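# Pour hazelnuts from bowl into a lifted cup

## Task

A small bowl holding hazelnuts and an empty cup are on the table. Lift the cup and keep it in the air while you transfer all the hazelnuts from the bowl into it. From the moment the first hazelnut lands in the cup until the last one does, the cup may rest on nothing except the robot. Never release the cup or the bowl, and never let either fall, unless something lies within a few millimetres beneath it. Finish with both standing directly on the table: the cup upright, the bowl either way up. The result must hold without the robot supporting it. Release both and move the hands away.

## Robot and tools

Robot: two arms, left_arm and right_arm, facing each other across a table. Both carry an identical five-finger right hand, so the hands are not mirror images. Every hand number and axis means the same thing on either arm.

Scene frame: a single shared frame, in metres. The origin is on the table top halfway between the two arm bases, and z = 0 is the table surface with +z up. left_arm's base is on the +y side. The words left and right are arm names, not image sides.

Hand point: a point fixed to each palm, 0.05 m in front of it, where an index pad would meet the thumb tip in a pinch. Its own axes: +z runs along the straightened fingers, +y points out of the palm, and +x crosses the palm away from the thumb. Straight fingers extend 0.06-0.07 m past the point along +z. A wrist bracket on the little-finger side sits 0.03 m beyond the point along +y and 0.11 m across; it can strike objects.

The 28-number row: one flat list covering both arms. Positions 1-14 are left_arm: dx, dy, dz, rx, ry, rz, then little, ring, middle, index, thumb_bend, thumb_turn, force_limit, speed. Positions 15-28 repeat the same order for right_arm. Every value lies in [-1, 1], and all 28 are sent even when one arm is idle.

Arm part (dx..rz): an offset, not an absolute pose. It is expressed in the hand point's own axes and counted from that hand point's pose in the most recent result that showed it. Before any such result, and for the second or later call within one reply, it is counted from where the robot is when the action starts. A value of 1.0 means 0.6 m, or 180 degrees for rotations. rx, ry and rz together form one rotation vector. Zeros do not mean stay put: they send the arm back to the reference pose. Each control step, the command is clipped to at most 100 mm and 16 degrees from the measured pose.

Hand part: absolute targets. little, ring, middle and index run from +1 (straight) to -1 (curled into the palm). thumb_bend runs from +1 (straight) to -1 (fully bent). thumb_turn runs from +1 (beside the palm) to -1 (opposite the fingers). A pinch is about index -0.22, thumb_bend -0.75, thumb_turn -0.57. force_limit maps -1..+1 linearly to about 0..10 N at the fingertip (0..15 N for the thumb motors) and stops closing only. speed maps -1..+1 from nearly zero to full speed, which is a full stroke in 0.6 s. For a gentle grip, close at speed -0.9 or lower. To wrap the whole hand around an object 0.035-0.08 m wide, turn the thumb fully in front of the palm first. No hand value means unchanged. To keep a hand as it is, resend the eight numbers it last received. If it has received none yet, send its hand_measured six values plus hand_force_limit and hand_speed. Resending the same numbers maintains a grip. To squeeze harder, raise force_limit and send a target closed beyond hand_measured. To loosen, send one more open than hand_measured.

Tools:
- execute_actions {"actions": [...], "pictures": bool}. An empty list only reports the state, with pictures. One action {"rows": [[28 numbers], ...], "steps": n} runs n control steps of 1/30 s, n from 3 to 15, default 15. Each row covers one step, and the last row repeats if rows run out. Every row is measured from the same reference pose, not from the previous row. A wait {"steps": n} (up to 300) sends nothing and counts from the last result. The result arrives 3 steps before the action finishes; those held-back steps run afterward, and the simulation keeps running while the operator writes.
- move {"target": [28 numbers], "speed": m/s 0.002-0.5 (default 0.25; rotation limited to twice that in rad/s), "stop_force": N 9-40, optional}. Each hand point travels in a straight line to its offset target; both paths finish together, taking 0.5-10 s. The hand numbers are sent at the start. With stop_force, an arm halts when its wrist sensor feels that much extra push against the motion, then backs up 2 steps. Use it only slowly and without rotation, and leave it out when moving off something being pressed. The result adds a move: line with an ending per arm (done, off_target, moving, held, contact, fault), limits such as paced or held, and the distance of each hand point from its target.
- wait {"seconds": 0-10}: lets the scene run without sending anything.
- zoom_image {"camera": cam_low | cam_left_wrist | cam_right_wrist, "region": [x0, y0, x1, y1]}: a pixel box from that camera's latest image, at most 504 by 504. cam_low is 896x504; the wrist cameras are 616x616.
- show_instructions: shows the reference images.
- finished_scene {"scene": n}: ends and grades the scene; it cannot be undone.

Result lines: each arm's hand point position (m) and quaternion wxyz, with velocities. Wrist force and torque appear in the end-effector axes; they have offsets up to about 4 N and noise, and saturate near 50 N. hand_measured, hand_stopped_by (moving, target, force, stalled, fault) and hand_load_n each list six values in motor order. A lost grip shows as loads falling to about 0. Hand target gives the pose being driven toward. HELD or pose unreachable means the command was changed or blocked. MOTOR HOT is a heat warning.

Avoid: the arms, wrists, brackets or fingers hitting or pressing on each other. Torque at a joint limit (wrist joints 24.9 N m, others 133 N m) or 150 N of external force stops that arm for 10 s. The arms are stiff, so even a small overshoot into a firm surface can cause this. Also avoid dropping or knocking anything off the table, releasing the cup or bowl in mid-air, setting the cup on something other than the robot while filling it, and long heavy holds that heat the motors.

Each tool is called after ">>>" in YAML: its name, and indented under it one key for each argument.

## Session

>>> execute_actions:
  actions: []

Scene clock: 0.00 s of 6600.00 s.
left_arm: end_effector_position=(+0.3293, +0.4888, +0.4709) hand_measured=(+1.000, +1.000, +1.000, +1.000, +1.000, +1.000) hand_load_n=(+0.0, +0.0, +0.0, +0.0, +0.0, +0.0) hand_stopped_by=(target, target, target, target, target, target) hand_force_limit=0.00 hand_speed=-0.80 end_effector_quat_wxyz=(-0.023, +0.281, +0.959, +0.011) end_effector_velocity=(-0.000, +0.000, +0.000) end_effector_angular_velocity=(-0.001, -0.001, -0.001) | right_arm: end_effector_position=(+0.0734, -0.2491, +0.4695) hand_measured=(+1.000, +1.000, +1.000, +1.000, +1.000, +1.000) hand_load_n=(+0.0, +0.0, +0.0, +0.0, +0.0, +0.0) hand_stopped_by=(target, target, target, target, target, target) hand_force_limit=0.00 hand_speed=-0.80 end_effector_quat_wxyz=(-0.005, -0.394, +0.919, -0.005) end_effector_velocity=(-0.000, +0.000, -0.000) end_effector_angular_velocity=(+0.000, +0.001, -0.001)
Joint positions: left_arm=[ 0.579 -1.718  1.369  1.97   1.579 -1.891] | right_arm=[-1.17  -1.728  1.371  1.938  1.58  -1.916]
Joint velocities: left_arm=[-0.001 -0.001 -0.001  0.    -0.     0.   ] | right_arm=[ 0.     0.     0.001 -0.001 -0.     0.001]
Wrist force (N, on the end effector, along its own x y z axes, offset not removed): no reading
Wrist torque (N m, same axes, about the end effector's origin, offset not removed): no reading
Hand target (left_arm): +0.329, +0.489, +0.471; -0.023, +0.281, +0.959, +0.011
Hand target (right_arm): +0.073, -0.249, +0.469; -0.005, -0.394, +0.919, -0.005

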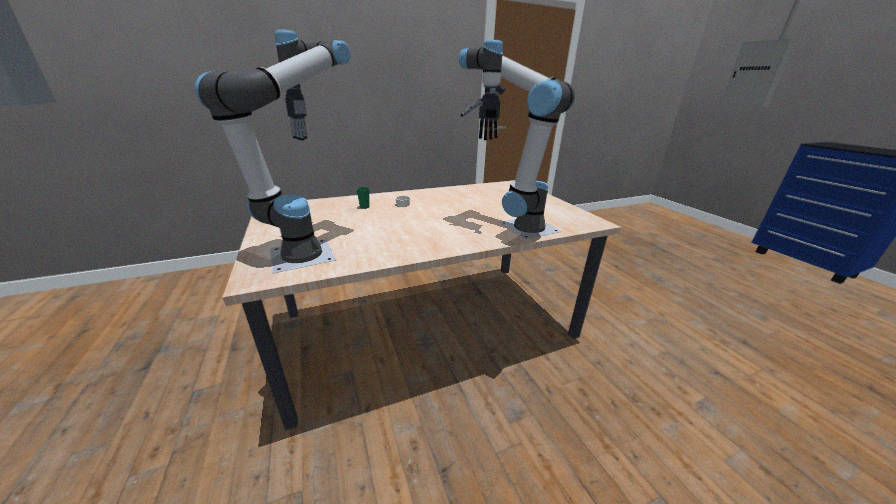

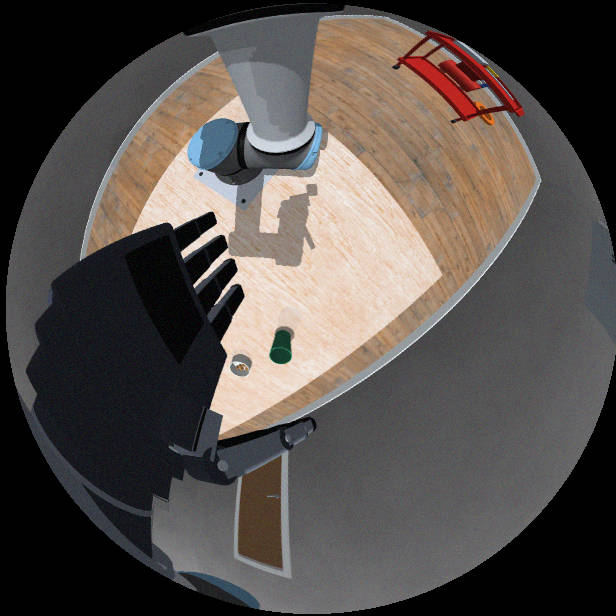

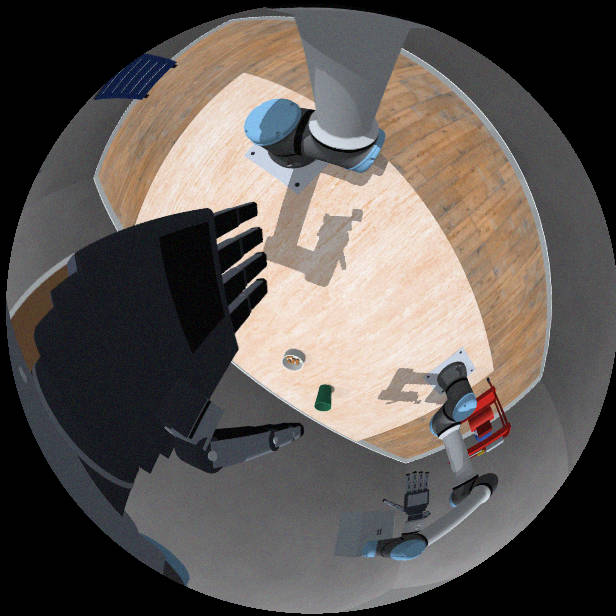

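>>> zoom_image:
  camera: "cam_low"
  region: [340, 160, 460, 228]

>>> zoom_image:
  camera: "cam_right_wrist"
  region: [260, 330, 360, 420]

Region (340, 160, 460, 228) of cam_low's 896x504 image, scaled by 4.200, with more detail than that image has; it fills the top 286 rows of this view, and the rest is white.

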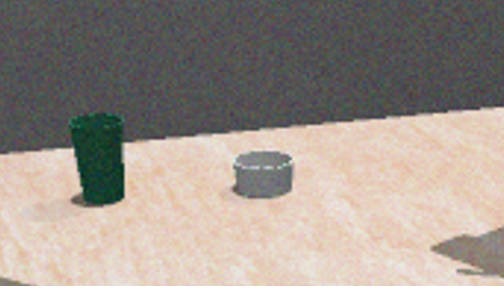

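Region (260, 330, 360, 420) of cam_right_wrist's 616x616 image, scaled by 5.040, with more detail than that image has; it fills the top 454 rows of this view, and the rest is white.

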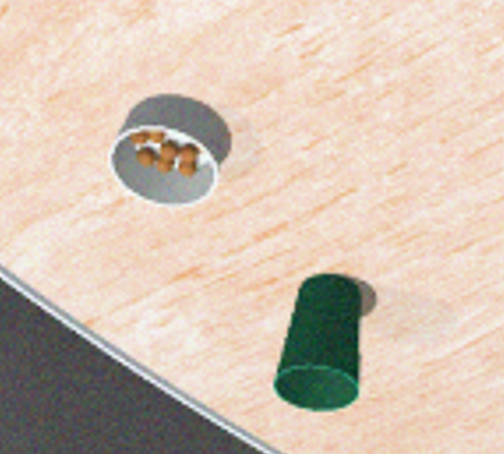

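>>> move:
  target: [-0.401,-0.198,0.688,0.6883,0.0735,-0.654,0.98,0.98,0.98,0.98,0.98,-1,0,0.5,-0.591,-0.201,0.7095,0.6922,0.0365,-0.6834,0.98,0.98,0.98,0.98,0.98,-1,0,0.5]
  speed: 0.4

Scene clock: 5.47 s of 6600.00 s.
left_arm: end_effector_position=(+0.4523, +0.2731, +0.0454) hand_measured=(+0.980, +0.980, +0.980, +0.980, +0.980, -1.000) hand_load_n=(+0.0, +0.0, +0.0, +0.0, +0.0, +0.0) hand_stopped_by=(target, target, target, target, target, target) hand_force_limit=0.00 hand_speed=0.50 end_effector_quat_wxyz=(+0.271, +0.653, -0.272, +0.653) end_effector_velocity=(+0.001, -0.001, -0.001) end_effector_angular_velocity=(-0.006, -0.004, +0.011) | right_arm: end_effector_position=(+0.4027, -0.0799, +0.0401) hand_measured=(+0.980, +0.980, +0.980, +0.980, +0.980, -1.000) hand_load_n=(+0.0, +0.0, +0.0, +0.0, +0.0, +0.0) hand_stopped_by=(target, target, target, target, target, target) hand_force_limit=0.00 hand_speed=0.50 end_effector_quat_wxyz=(-0.242, +0.665, +0.240, +0.665) end_effector_velocity=(+0.001, -0.000, -0.001) end_effector_angular_velocity=(-0.002, -0.002, +0.003)
Joint positions: left_arm=[ 0.849 -1.203  2.552 -1.348  1.739 -4.712] | right_arm=[-0.965 -1.063  2.247 -1.185  1.544 -4.71 ]
Joint velocities: left_arm=[-0.011  0.011  0.007 -0.026 -0.021 -0.003] | right_arm=[-0.004  0.004  0.    -0.005 -0.008 -0.003]
Wrist force (N, on the end effector, along its own x y z axes, offset not removed): left_arm=[3.4 1.6 -0.8] | right_arm=[-0.8 -0.9 -0.2]
Wrist torque (N m, same axes, about the end effector's origin, offset not removed): left_arm=[0.35 -0.61 0.06] | right_arm=[-0.10 0.02 -0.07]
Hand target (left_arm): +0.452, +0.273, +0.045; +0.271, +0.653, -0.271, +0.653
Hand target (right_arm): +0.403, -0.080, +0.040; -0.243, +0.665, +0.241, +0.665
Off the commanded pose (left_arm): 0.001 m, 0 deg.
Off the commanded pose (right_arm): 0.001 m, 0 deg.
Kept back: nothing.
move: done; limits=paced

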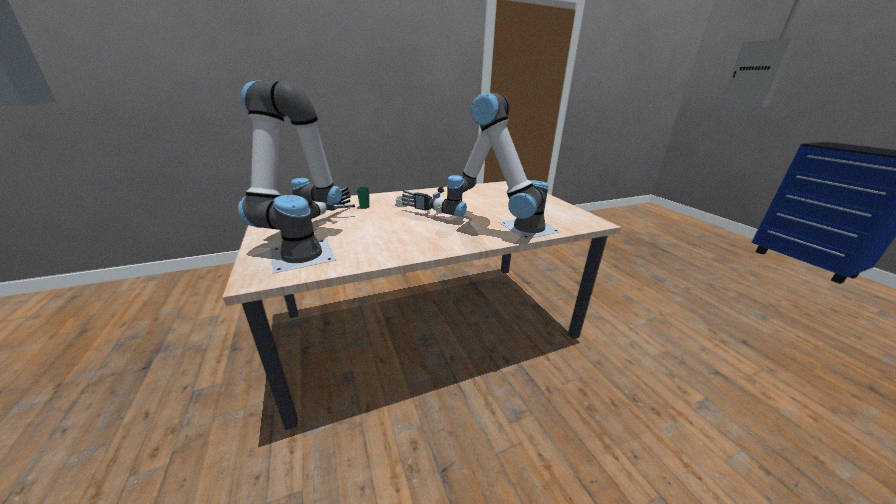

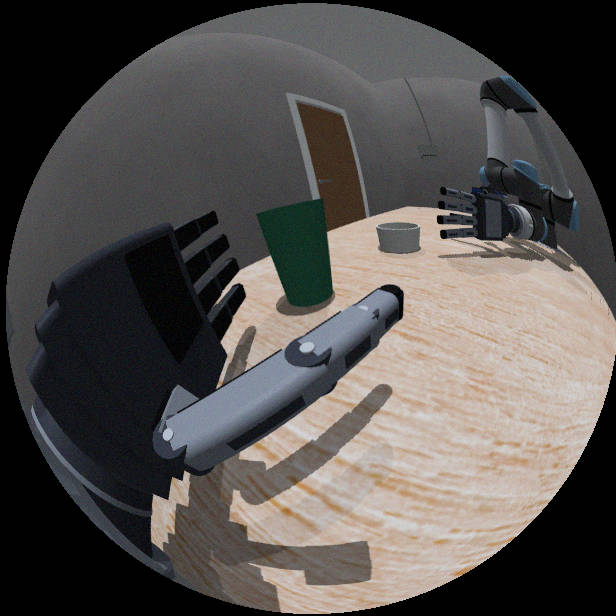

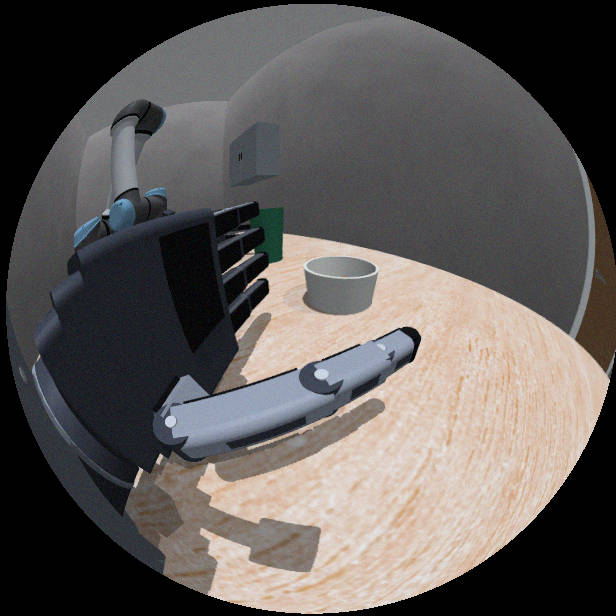

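>>> move:
  target: [-0.0257,0.02,0.165,0,0,0,0.98,0.98,0.98,0.98,1,-1,0,0.5,-0.034,0.022,0.135,0,0,0,0.98,0.98,0.98,0.98,1,-1,0,0.5]
  speed: 0.12

>>> zoom_image:
  camera: "cam_left_wrist"
  region: [360, 160, 580, 310]

Scene clock: 7.07 s of 6600.00 s.
left_arm: end_effector_position=(+0.5137, +0.1947, +0.0300) hand_measured=(+0.980, +0.980, +0.980, +0.980, +1.000, -1.000) hand_load_n=(+0.0, +0.0, +0.0, +0.0, +0.0, +0.0) hand_stopped_by=(target, target, target, target, target, target) hand_force_limit=0.00 hand_speed=0.50 end_effector_quat_wxyz=(+0.271, +0.653, -0.272, +0.653) end_effector_velocity=(+0.002, -0.001, +0.000) end_effector_angular_velocity=(-0.001, -0.001, +0.001) | right_arm: end_effector_position=(+0.4731, -0.0380, +0.0198) hand_measured=(+0.980, +0.980, +0.980, +0.980, +1.000, -1.000) hand_load_n=(+0.0, +0.0, +0.0, +0.0, +0.0, +0.0) hand_stopped_by=(target, target, target, target, target, target) hand_force_limit=0.00 hand_speed=0.50 end_effector_quat_wxyz=(-0.242, +0.665, +0.240, +0.665) end_effector_velocity=(+0.001, +0.001, -0.001) end_effector_angular_velocity=(-0.001, +0.000, +0.001)
Joint positions: left_arm=[ 0.764 -1.067  2.33  -1.261  1.653 -4.712] | right_arm=[-0.99  -0.921  2.028 -1.108  1.519 -4.71 ]
Joint velocities: left_arm=[ 0.     0.003 -0.005  0.001 -0.001 -0.   ] | right_arm=[ 0.     0.003 -0.004  0.002 -0.001 -0.001]
Wrist force (N, on the end effector, along its own x y z axes, offset not removed): left_arm=[2.9 1.7 1.3] | right_arm=[-2.1 0.1 -0.1]
Wrist torque (N m, same axes, about the end effector's origin, offset not removed): left_arm=[0.25 -0.66 0.11] | right_arm=[0.05 0.13 -0.22]
Hand target (left_arm): +0.514, +0.195, +0.030; +0.271, +0.653, -0.272, +0.653
Hand target (right_arm): +0.473, -0.038, +0.020; -0.242, +0.665, +0.240, +0.665
Off the commanded pose (left_arm): 0.000 m, 0 deg.
Off the commanded pose (right_arm): 0.000 m, 0 deg.
Kept back: nothing.
move: done

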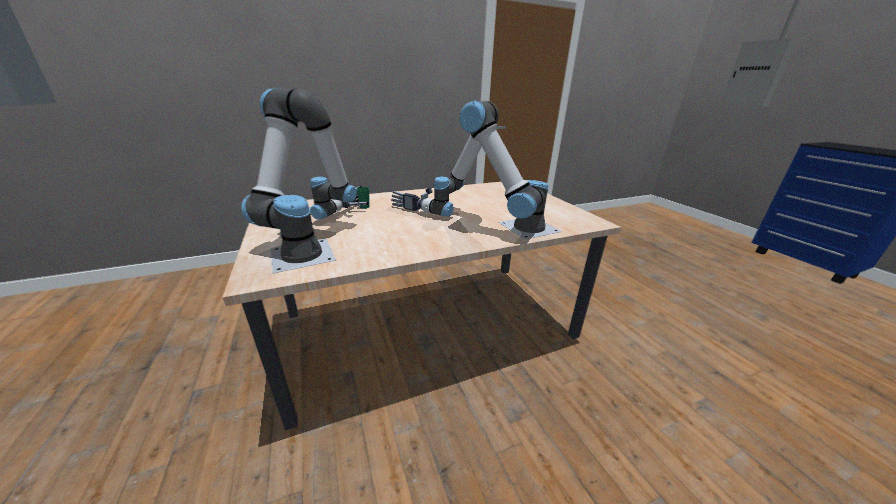

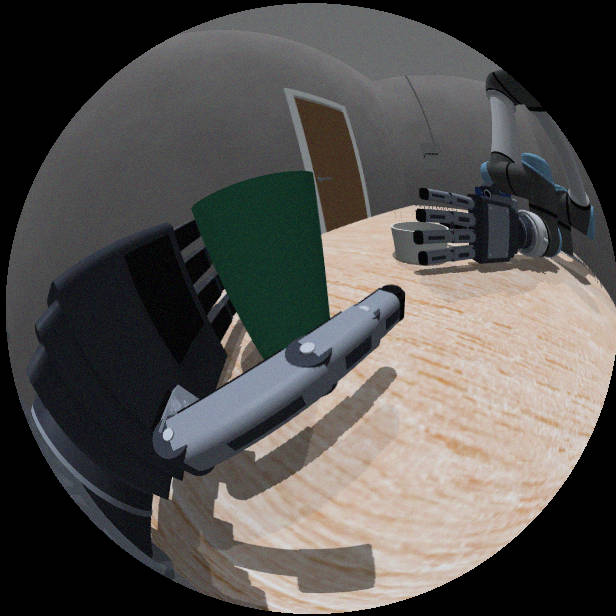

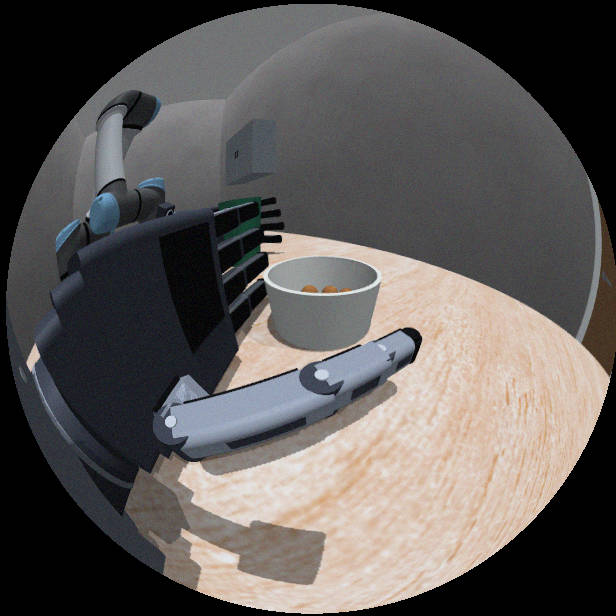

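Region (360, 160, 580, 310) of cam_left_wrist's 616x616 image, scaled by 2.291, with more detail than that image has; it fills the top 344 rows of this view, and the rest is white.

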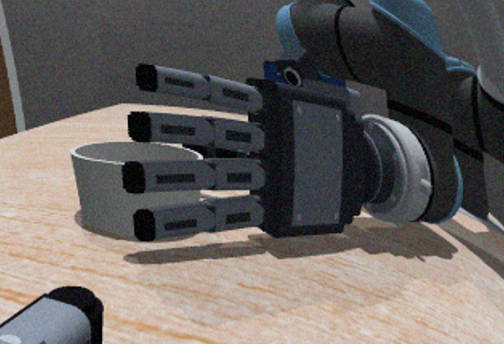

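>>> move:
  target: [0,0,0.047,0,0,0,0.98,0.98,0.98,0.98,1,-1,0,0.5,-0.0065,0.01,0.058,0,0,0,0.98,0.98,0.98,0.98,1,-1,0,0.5]
  speed: 0.05

>>> zoom_image:
  camera: "cam_left_wrist"
  region: [360, 160, 580, 310]

Scene clock: 8.40 s of 6600.00 s.
left_arm: end_effector_position=(+0.5335, +0.1749, +0.0300) hand_measured=(+0.980, +0.980, +0.980, +0.980, +1.000, -1.000) hand_load_n=(+0.0, +0.0, +0.0, +0.0, +0.0, +0.0) hand_stopped_by=(target, target, target, target, target, target) hand_force_limit=0.00 hand_speed=0.50 end_effector_quat_wxyz=(+0.271, +0.653, -0.272, +0.653) end_effector_velocity=(+0.001, -0.001, -0.000) end_effector_angular_velocity=(+0.000, -0.000, +0.001) | right_arm: end_effector_position=(+0.5035, -0.0203, +0.0159) hand_measured=(+0.980, +0.980, +0.980, +0.980, +1.000, -1.000) hand_load_n=(+0.0, +0.0, +0.0, +0.0, +0.0, +0.0) hand_stopped_by=(target, target, target, target, target, target) hand_force_limit=0.00 hand_speed=0.50 end_effector_quat_wxyz=(-0.242, +0.665, +0.240, +0.665) end_effector_velocity=(+0.002, +0.001, -0.001) end_effector_angular_velocity=(-0.000, +0.000, +0.000)
Joint positions: left_arm=[ 0.757 -1.039  2.256 -1.215  1.647 -4.712] | right_arm=[-0.999 -0.872  1.929 -1.058  1.51  -4.71 ]
Joint velocities: left_arm=[ 0.001  0.002 -0.004  0.002 -0.     0.   ] | right_arm=[-0.001  0.004 -0.007  0.003 -0.001  0.   ]
Wrist force (N, on the end effector, along its own x y z axes, offset not removed): left_arm=[4.3 2.1 -4.0] | right_arm=[-2.1 1.0 3.1]
Wrist torque (N m, same axes, about the end effector's origin, offset not removed): left_arm=[0.50 -0.77 0.24] | right_arm=[0.07 0.07 -0.08]
Hand target (left_arm): +0.534, +0.175, +0.030; +0.271, +0.653, -0.272, +0.653
Hand target (right_arm): +0.504, -0.020, +0.016; -0.242, +0.665, +0.240, +0.665
Off the commanded pose (left_arm): 0.000 m, 0 deg.
Off the commanded pose (right_arm): 0.000 m, 0 deg.
Kept back: nothing.
move: done

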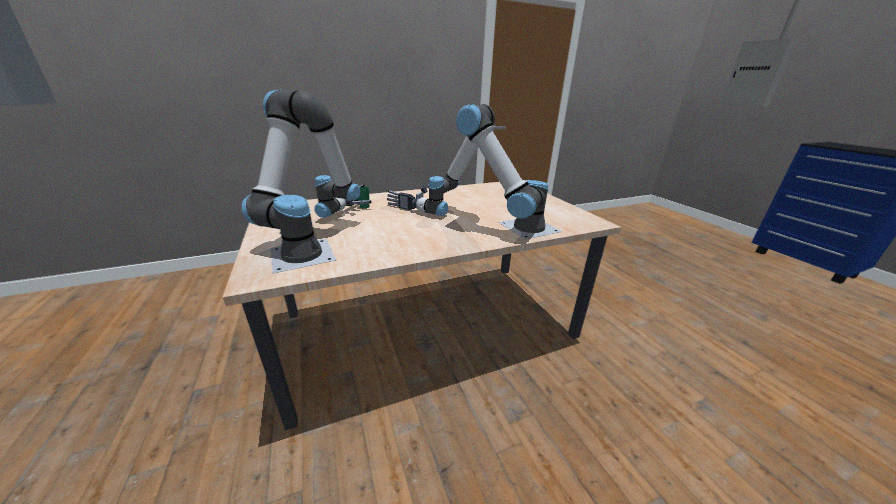

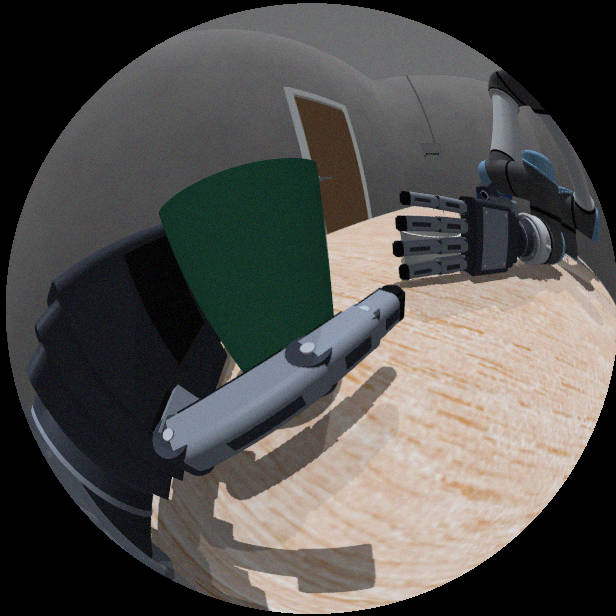

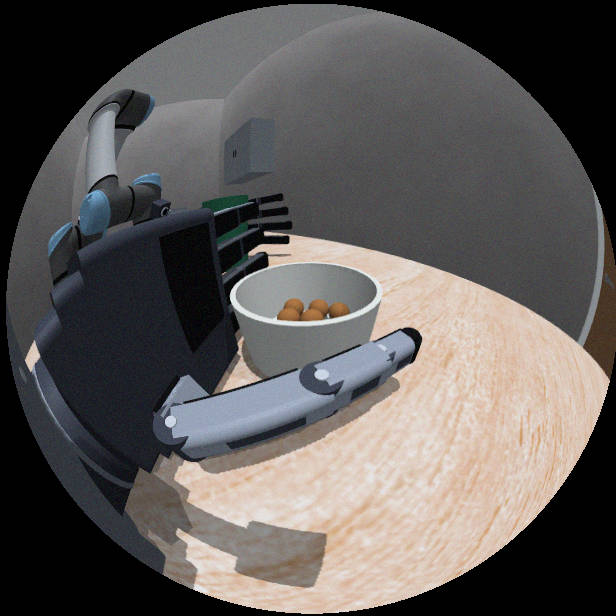

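Region (360, 160, 580, 310) of cam_left_wrist's 616x616 image, scaled by 2.291, with more detail than that image has; it fills the top 344 rows of this view, and the rest is white.

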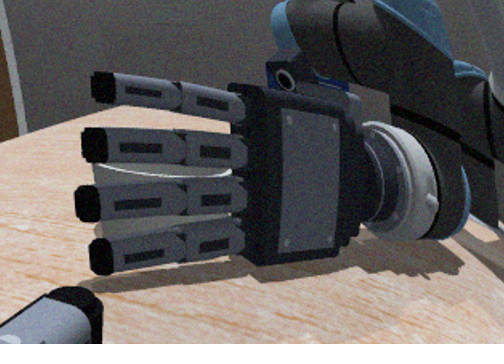

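>>> move:
  target: [0,0,0.01,0,0,0,-0.6,-0.6,-0.6,-0.6,1,-1,0,-0.6,0,0,0.017,0,0,0,0.98,0.98,-0.6,-0.6,1,-1,0,-0.6]
  speed: 0.025

>>> move:
  target: [0,0,0,0,0,0,-0.6,-0.6,-0.7,-0.7,0.2,-1,0.4,-0.85,0,0,0,0,0,0,0.98,0.98,-0.7,-0.7,0.2,-1,0.4,-0.85]

Scene clock: 10.80 s of 6600.00 s.
left_arm: end_effector_position=(+0.5378, +0.1706, +0.0300) hand_measured=(-0.282, -0.260, -0.260, -0.260, +1.002, -1.000) hand_load_n=(+7.0, +3.0, +4.5, +6.5, +2.0, +2.5) hand_stopped_by=(force, force, force, force, target, target) hand_force_limit=0.00 hand_speed=-0.60 end_effector_quat_wxyz=(+0.271, +0.653, -0.272, +0.653) end_effector_velocity=(+0.000, -0.000, +0.000) end_effector_angular_velocity=(-0.001, -0.000, +0.000) | right_arm: end_effector_position=(+0.5113, -0.0137, +0.0159) hand_measured=(+0.980, +0.980, +0.318, +0.252, +1.002, -1.000) hand_load_n=(+0.0, +0.0, +3.0, +9.0, +2.5, +1.0) hand_stopped_by=(target, target, force, force, target, target) hand_force_limit=0.00 hand_speed=-0.60 end_effector_quat_wxyz=(-0.242, +0.665, +0.240, +0.665) end_effector_velocity=(+0.000, +0.000, +0.000) end_effector_angular_velocity=(+0.001, -0.001, -0.001)
Joint positions: left_arm=[ 0.756 -1.033  2.24  -1.206  1.645 -4.712] | right_arm=[-0.998 -0.859  1.897 -1.039  1.511 -4.71 ]
Joint velocities: left_arm=[-0. -0. -0. -0. -0. -0.] | right_arm=[ 0.    -0.     0.    -0.001  0.001  0.   ]
Wrist force (N, on the end effector, along its own x y z axes, offset not removed): left_arm=[4.2 2.1 -2.8] | right_arm=[0.1 -0.1 -1.4]
Wrist torque (N m, same axes, about the end effector's origin, offset not removed): left_arm=[0.15 -0.38 0.12] | right_arm=[0.06 -0.01 -0.11]
Hand target (left_arm): +0.538, +0.171, +0.030; +0.271, +0.653, -0.272, +0.653
Hand target (right_arm): +0.511, -0.014, +0.016; -0.242, +0.665, +0.240, +0.665
Off the commanded pose (left_arm): 0.000 m, 0 deg.
Off the commanded pose (right_arm): 0.000 m, 0 deg.
Kept back: nothing.
move: done

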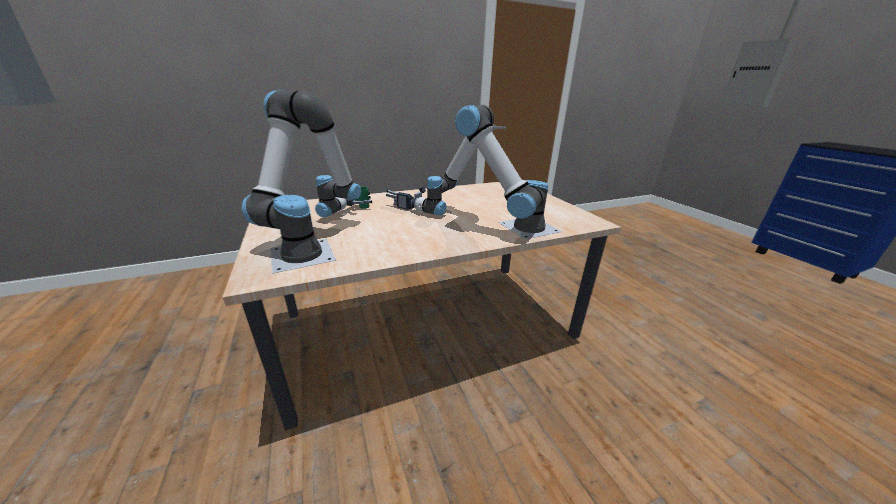

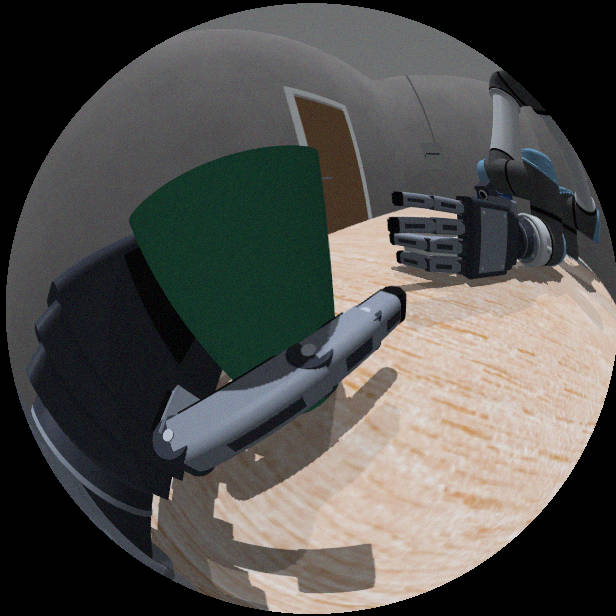

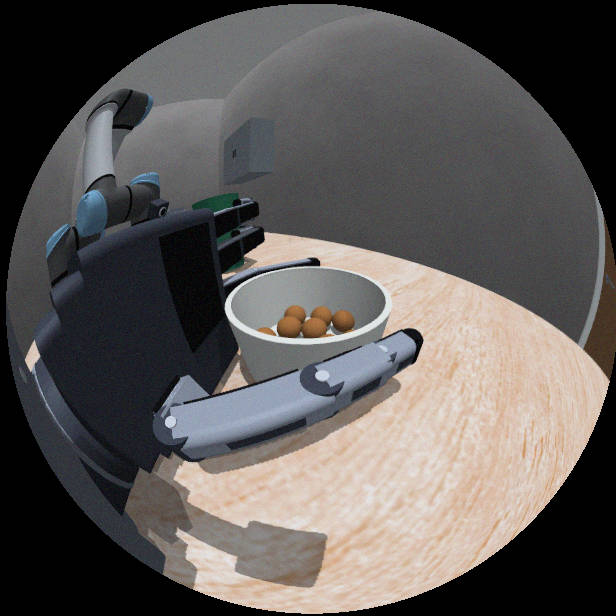

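Scene clock: 11.50 s of 6600.00 s.
left_arm: end_effector_position=(+0.5378, +0.1706, +0.0300) hand_measured=(-0.282, -0.260, -0.274, -0.264, +0.954, -1.000) hand_load_n=(+6.5, +2.5, +9.5, +8.0, +10.5, +3.0) hand_stopped_by=(force, force, force, force, force, target) hand_force_limit=0.40 hand_speed=-0.85 end_effector_quat_wxyz=(+0.271, +0.653, -0.272, +0.653) end_effector_velocity=(+0.000, +0.001, +0.001) end_effector_angular_velocity=(-0.000, -0.001, +0.001) | right_arm: end_effector_position=(+0.5113, -0.0137, +0.0159) hand_measured=(+0.980, +0.980, +0.304, +0.252, +0.974, -1.000) hand_load_n=(+0.0, +0.0, +7.5, +8.0, +9.5, +1.0) hand_stopped_by=(target, target, force, force, force, target) hand_force_limit=0.40 hand_speed=-0.85 end_effector_quat_wxyz=(-0.242, +0.665, +0.240, +0.665) end_effector_velocity=(+0.001, -0.001, -0.000) end_effector_angular_velocity=(-0.000, -0.000, -0.002)
Joint positions: left_arm=[ 0.756 -1.033  2.24  -1.206  1.645 -4.712] | right_arm=[-0.998 -0.859  1.897 -1.039  1.511 -4.71 ]
Joint velocities: left_arm=[ 0.001 -0.001  0.001  0.     0.     0.   ] | right_arm=[-0.001  0.001 -0.    -0.001  0.001 -0.   ]
Wrist force (N, on the end effector, along its own x y z axes, offset not removed): left_arm=[7.9 5.2 -2.5] | right_arm=[-1.3 0.8 0.1]
Wrist torque (N m, same axes, about the end effector's origin, offset not removed): left_arm=[0.74 -0.89 0.25] | right_arm=[0.05 0.10 -0.23]
Hand target (left_arm): +0.538, +0.171, +0.030; +0.271, +0.653, -0.272, +0.653
Hand target (right_arm): +0.511, -0.014, +0.016; -0.242, +0.665, +0.240, +0.665
Off the commanded pose (left_arm): 0.000 m, 0 deg.
Off the commanded pose (right_arm): 0.000 m, 0 deg.
Kept back: nothing.
move: done

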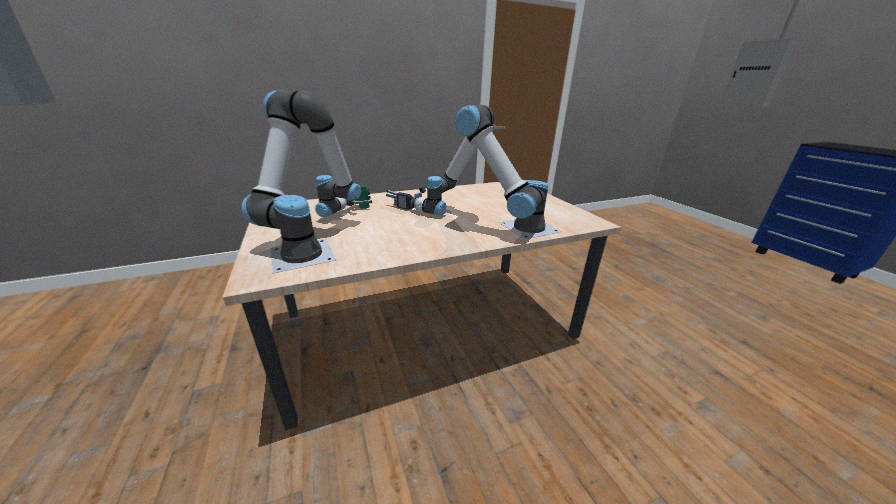

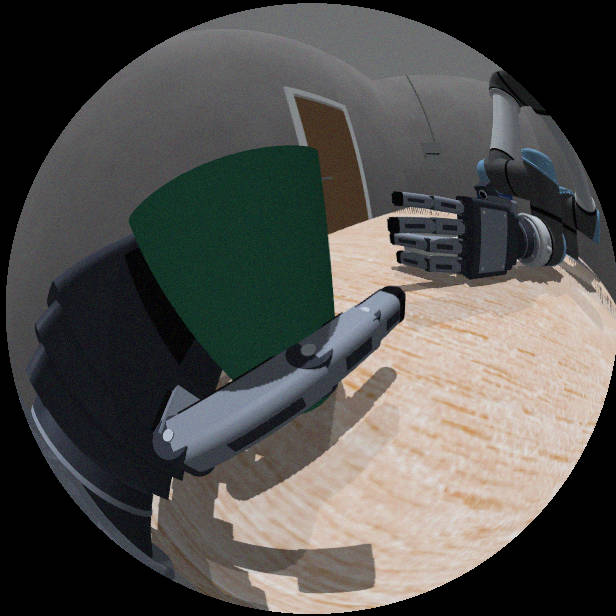

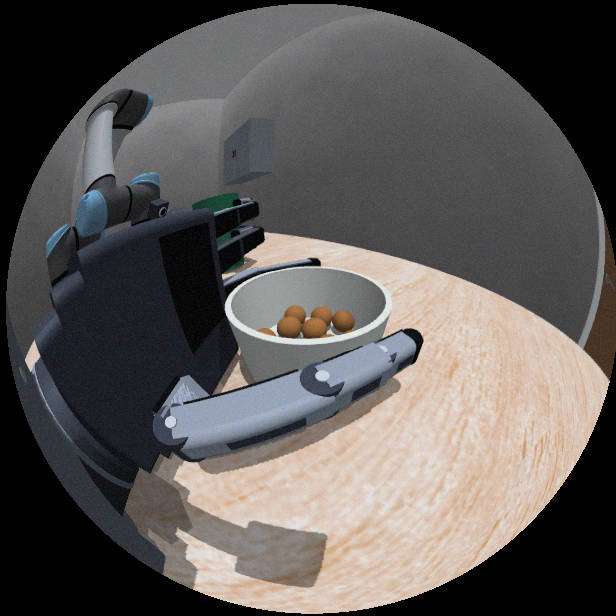

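>>> move:
  target: [0,0,0,0,0,0,-0.6,-0.6,-0.7,-0.7,0.2,-1,0.4,-0.85,0,0,0,0,0,0,0.98,0.98,-0.75,-0.75,0.15,-1,0.8,-0.9]

>>> move:
  target: [0.03,0,0,0,0,0,-0.6,-0.6,-0.7,-0.7,0.2,-1,0.4,-0.85,0.03,0,0,0,0,0,0.98,0.98,-0.75,-0.75,0.15,-1,0.8,-0.9]
  speed: 0.04

Scene clock: 12.43 s of 6600.00 s.
left_arm: end_effector_position=(+0.5378, +0.1706, +0.0300) hand_measured=(-0.282, -0.260, -0.274, -0.264, +0.954, -1.000) hand_load_n=(+6.5, +2.5, +9.5, +8.0, +10.5, +3.0) hand_stopped_by=(force, force, force, force, force, target) hand_force_limit=0.40 hand_speed=-0.85 end_effector_quat_wxyz=(+0.271, +0.653, -0.272, +0.653) end_effector_velocity=(+0.000, +0.001, -0.000) end_effector_angular_velocity=(+0.000, +0.001, +0.001) | right_arm: end_effector_position=(+0.5113, -0.0137, +0.0159) hand_measured=(+0.980, +0.980, +0.296, +0.250, +0.962, -1.000) hand_load_n=(+0.0, +0.0, +10.0, +8.5, +12.5, +1.5) hand_stopped_by=(target, target, force, force, force, target) hand_force_limit=0.80 hand_speed=-0.90 end_effector_quat_wxyz=(-0.242, +0.665, +0.240, +0.665) end_effector_velocity=(+0.001, -0.001, +0.000) end_effector_angular_velocity=(+0.000, -0.001, -0.001)
Joint positions: left_arm=[ 0.756 -1.033  2.24  -1.206  1.645 -4.712] | right_arm=[-0.998 -0.859  1.897 -1.039  1.511 -4.71 ]
Joint velocities: left_arm=[ 0.001  0.     0.    -0.    -0.    -0.001] | right_arm=[-0.001 -0.001  0.001 -0.001  0.    -0.   ]
Wrist force (N, on the end effector, along its own x y z axes, offset not removed): left_arm=[4.7 3.4 1.3] | right_arm=[-3.8 -1.9 -0.6]
Wrist torque (N m, same axes, about the end effector's origin, offset not removed): left_arm=[0.28 -0.50 -0.13] | right_arm=[-0.20 0.62 -0.51]
Hand target (left_arm): +0.538, +0.171, +0.030; +0.271, +0.653, -0.272, +0.653
Hand target (right_arm): +0.511, -0.014, +0.016; -0.242, +0.665, +0.240, +0.665
Off the commanded pose (left_arm): 0.000 m, 0 deg.
Off the commanded pose (right_arm): 0.000 m, 0 deg.
Kept back: nothing.
move: done

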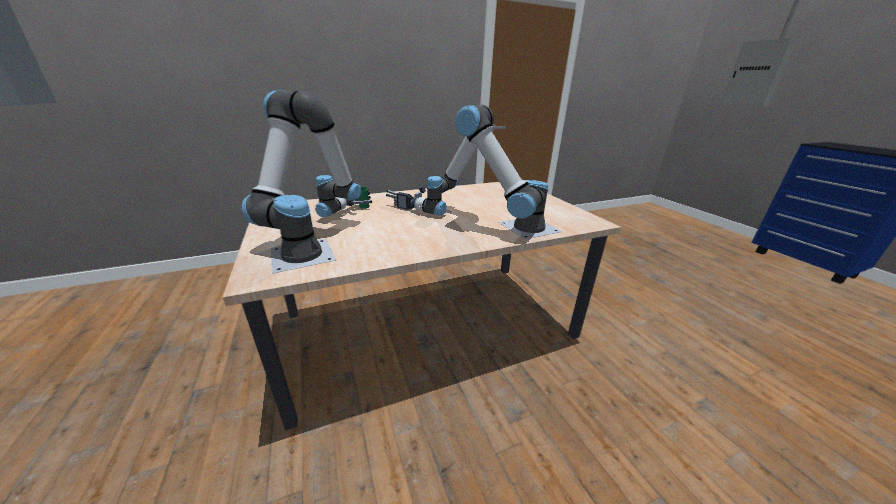

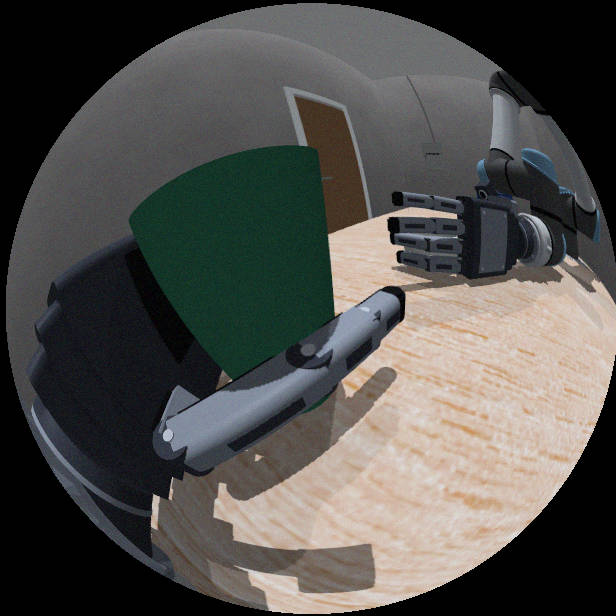

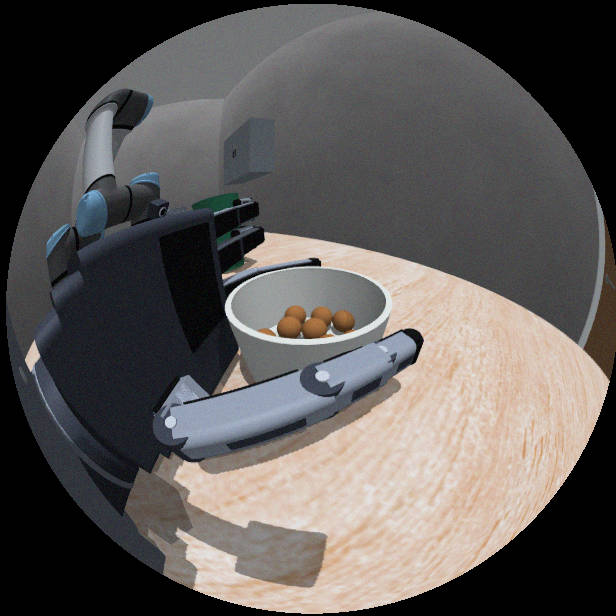

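Scene clock: 13.27 s of 6600.00 s.
left_arm: end_effector_position=(+0.5377, +0.1706, +0.0478) hand_measured=(-0.282, -0.260, -0.274, -0.264, +0.954, -1.000) hand_load_n=(+5.5, +2.0, +9.5, +8.5, +9.5, +4.5) hand_stopped_by=(force, force, force, force, force, target) hand_force_limit=0.40 hand_speed=-0.85 end_effector_quat_wxyz=(+0.271, +0.653, -0.272, +0.653) end_effector_velocity=(+0.000, +0.000, +0.002) end_effector_angular_velocity=(-0.000, -0.001, +0.000) | right_arm: end_effector_position=(+0.5113, -0.0137, +0.0337) hand_measured=(+0.980, +0.980, +0.296, +0.250, +0.962, -1.000) hand_load_n=(+0.0, +0.0, +9.5, +8.5, +12.5, +3.5) hand_stopped_by=(target, target, force, force, force, target) hand_force_limit=0.80 hand_speed=-0.90 end_effector_quat_wxyz=(-0.242, +0.665, +0.240, +0.665) end_effector_velocity=(+0.000, +0.000, +0.002) end_effector_angular_velocity=(+0.001, -0.000, +0.001)
Joint positions: left_arm=[ 0.756 -1.083  2.239 -1.155  1.645 -4.712] | right_arm=[-0.998 -0.897  1.898 -1.003  1.511 -4.71 ]
Joint velocities: left_arm=[ 0.001 -0.006 -0.001  0.006  0.001  0.   ] | right_arm=[-0.    -0.005 -0.     0.005 -0.001  0.   ]
Wrist force (N, on the end effector, along its own x y z axes, offset not removed): left_arm=[-0.1 4.5 -1.1] | right_arm=[-1.2 -0.3 -1.0]
Wrist torque (N m, same axes, about the end effector's origin, offset not removed): left_arm=[0.82 -0.16 0.07] | right_arm=[-0.06 -0.24 -0.11]
Hand target (left_arm): +0.538, +0.171, +0.048; +0.271, +0.653, -0.272, +0.653
Hand target (right_arm): +0.511, -0.014, +0.034; -0.242, +0.665, +0.240, +0.665
Off the commanded pose (left_arm): 0.000 m, 0 deg.
Off the commanded pose (right_arm): 0.000 m, 0 deg.
Kept back: nothing.
move: done

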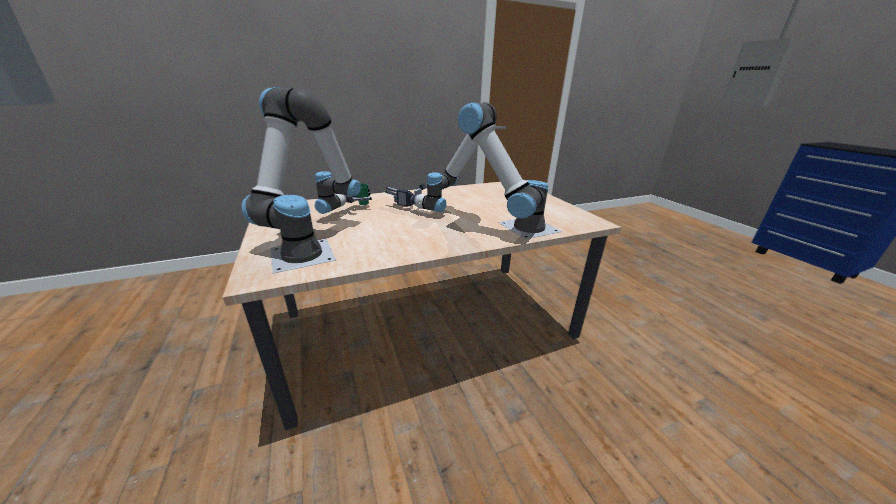

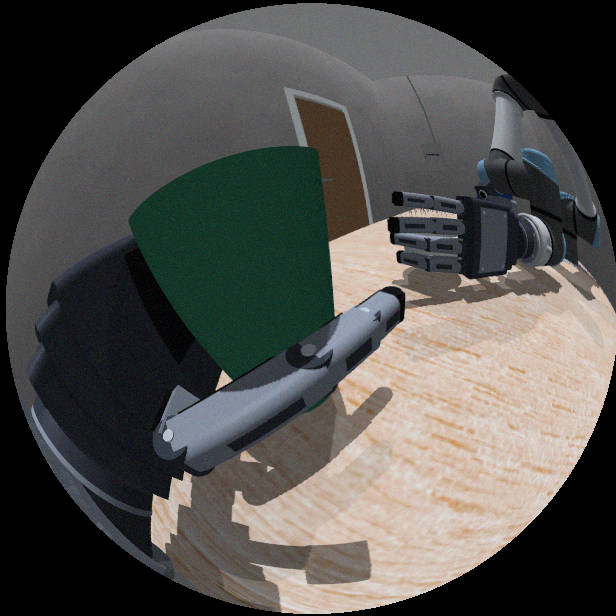

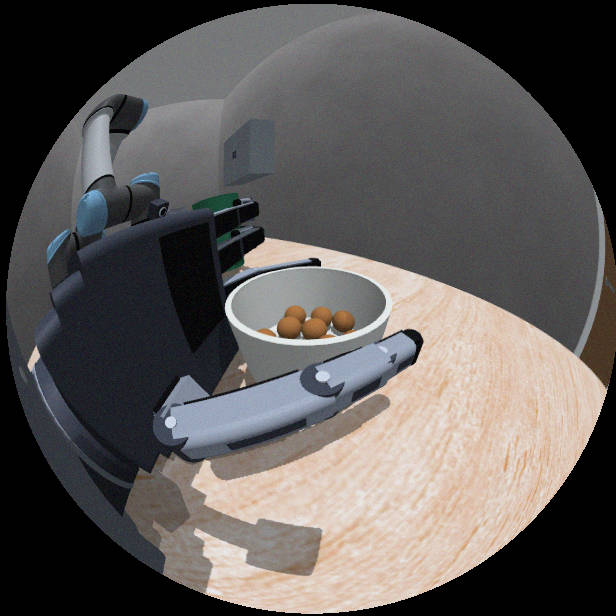

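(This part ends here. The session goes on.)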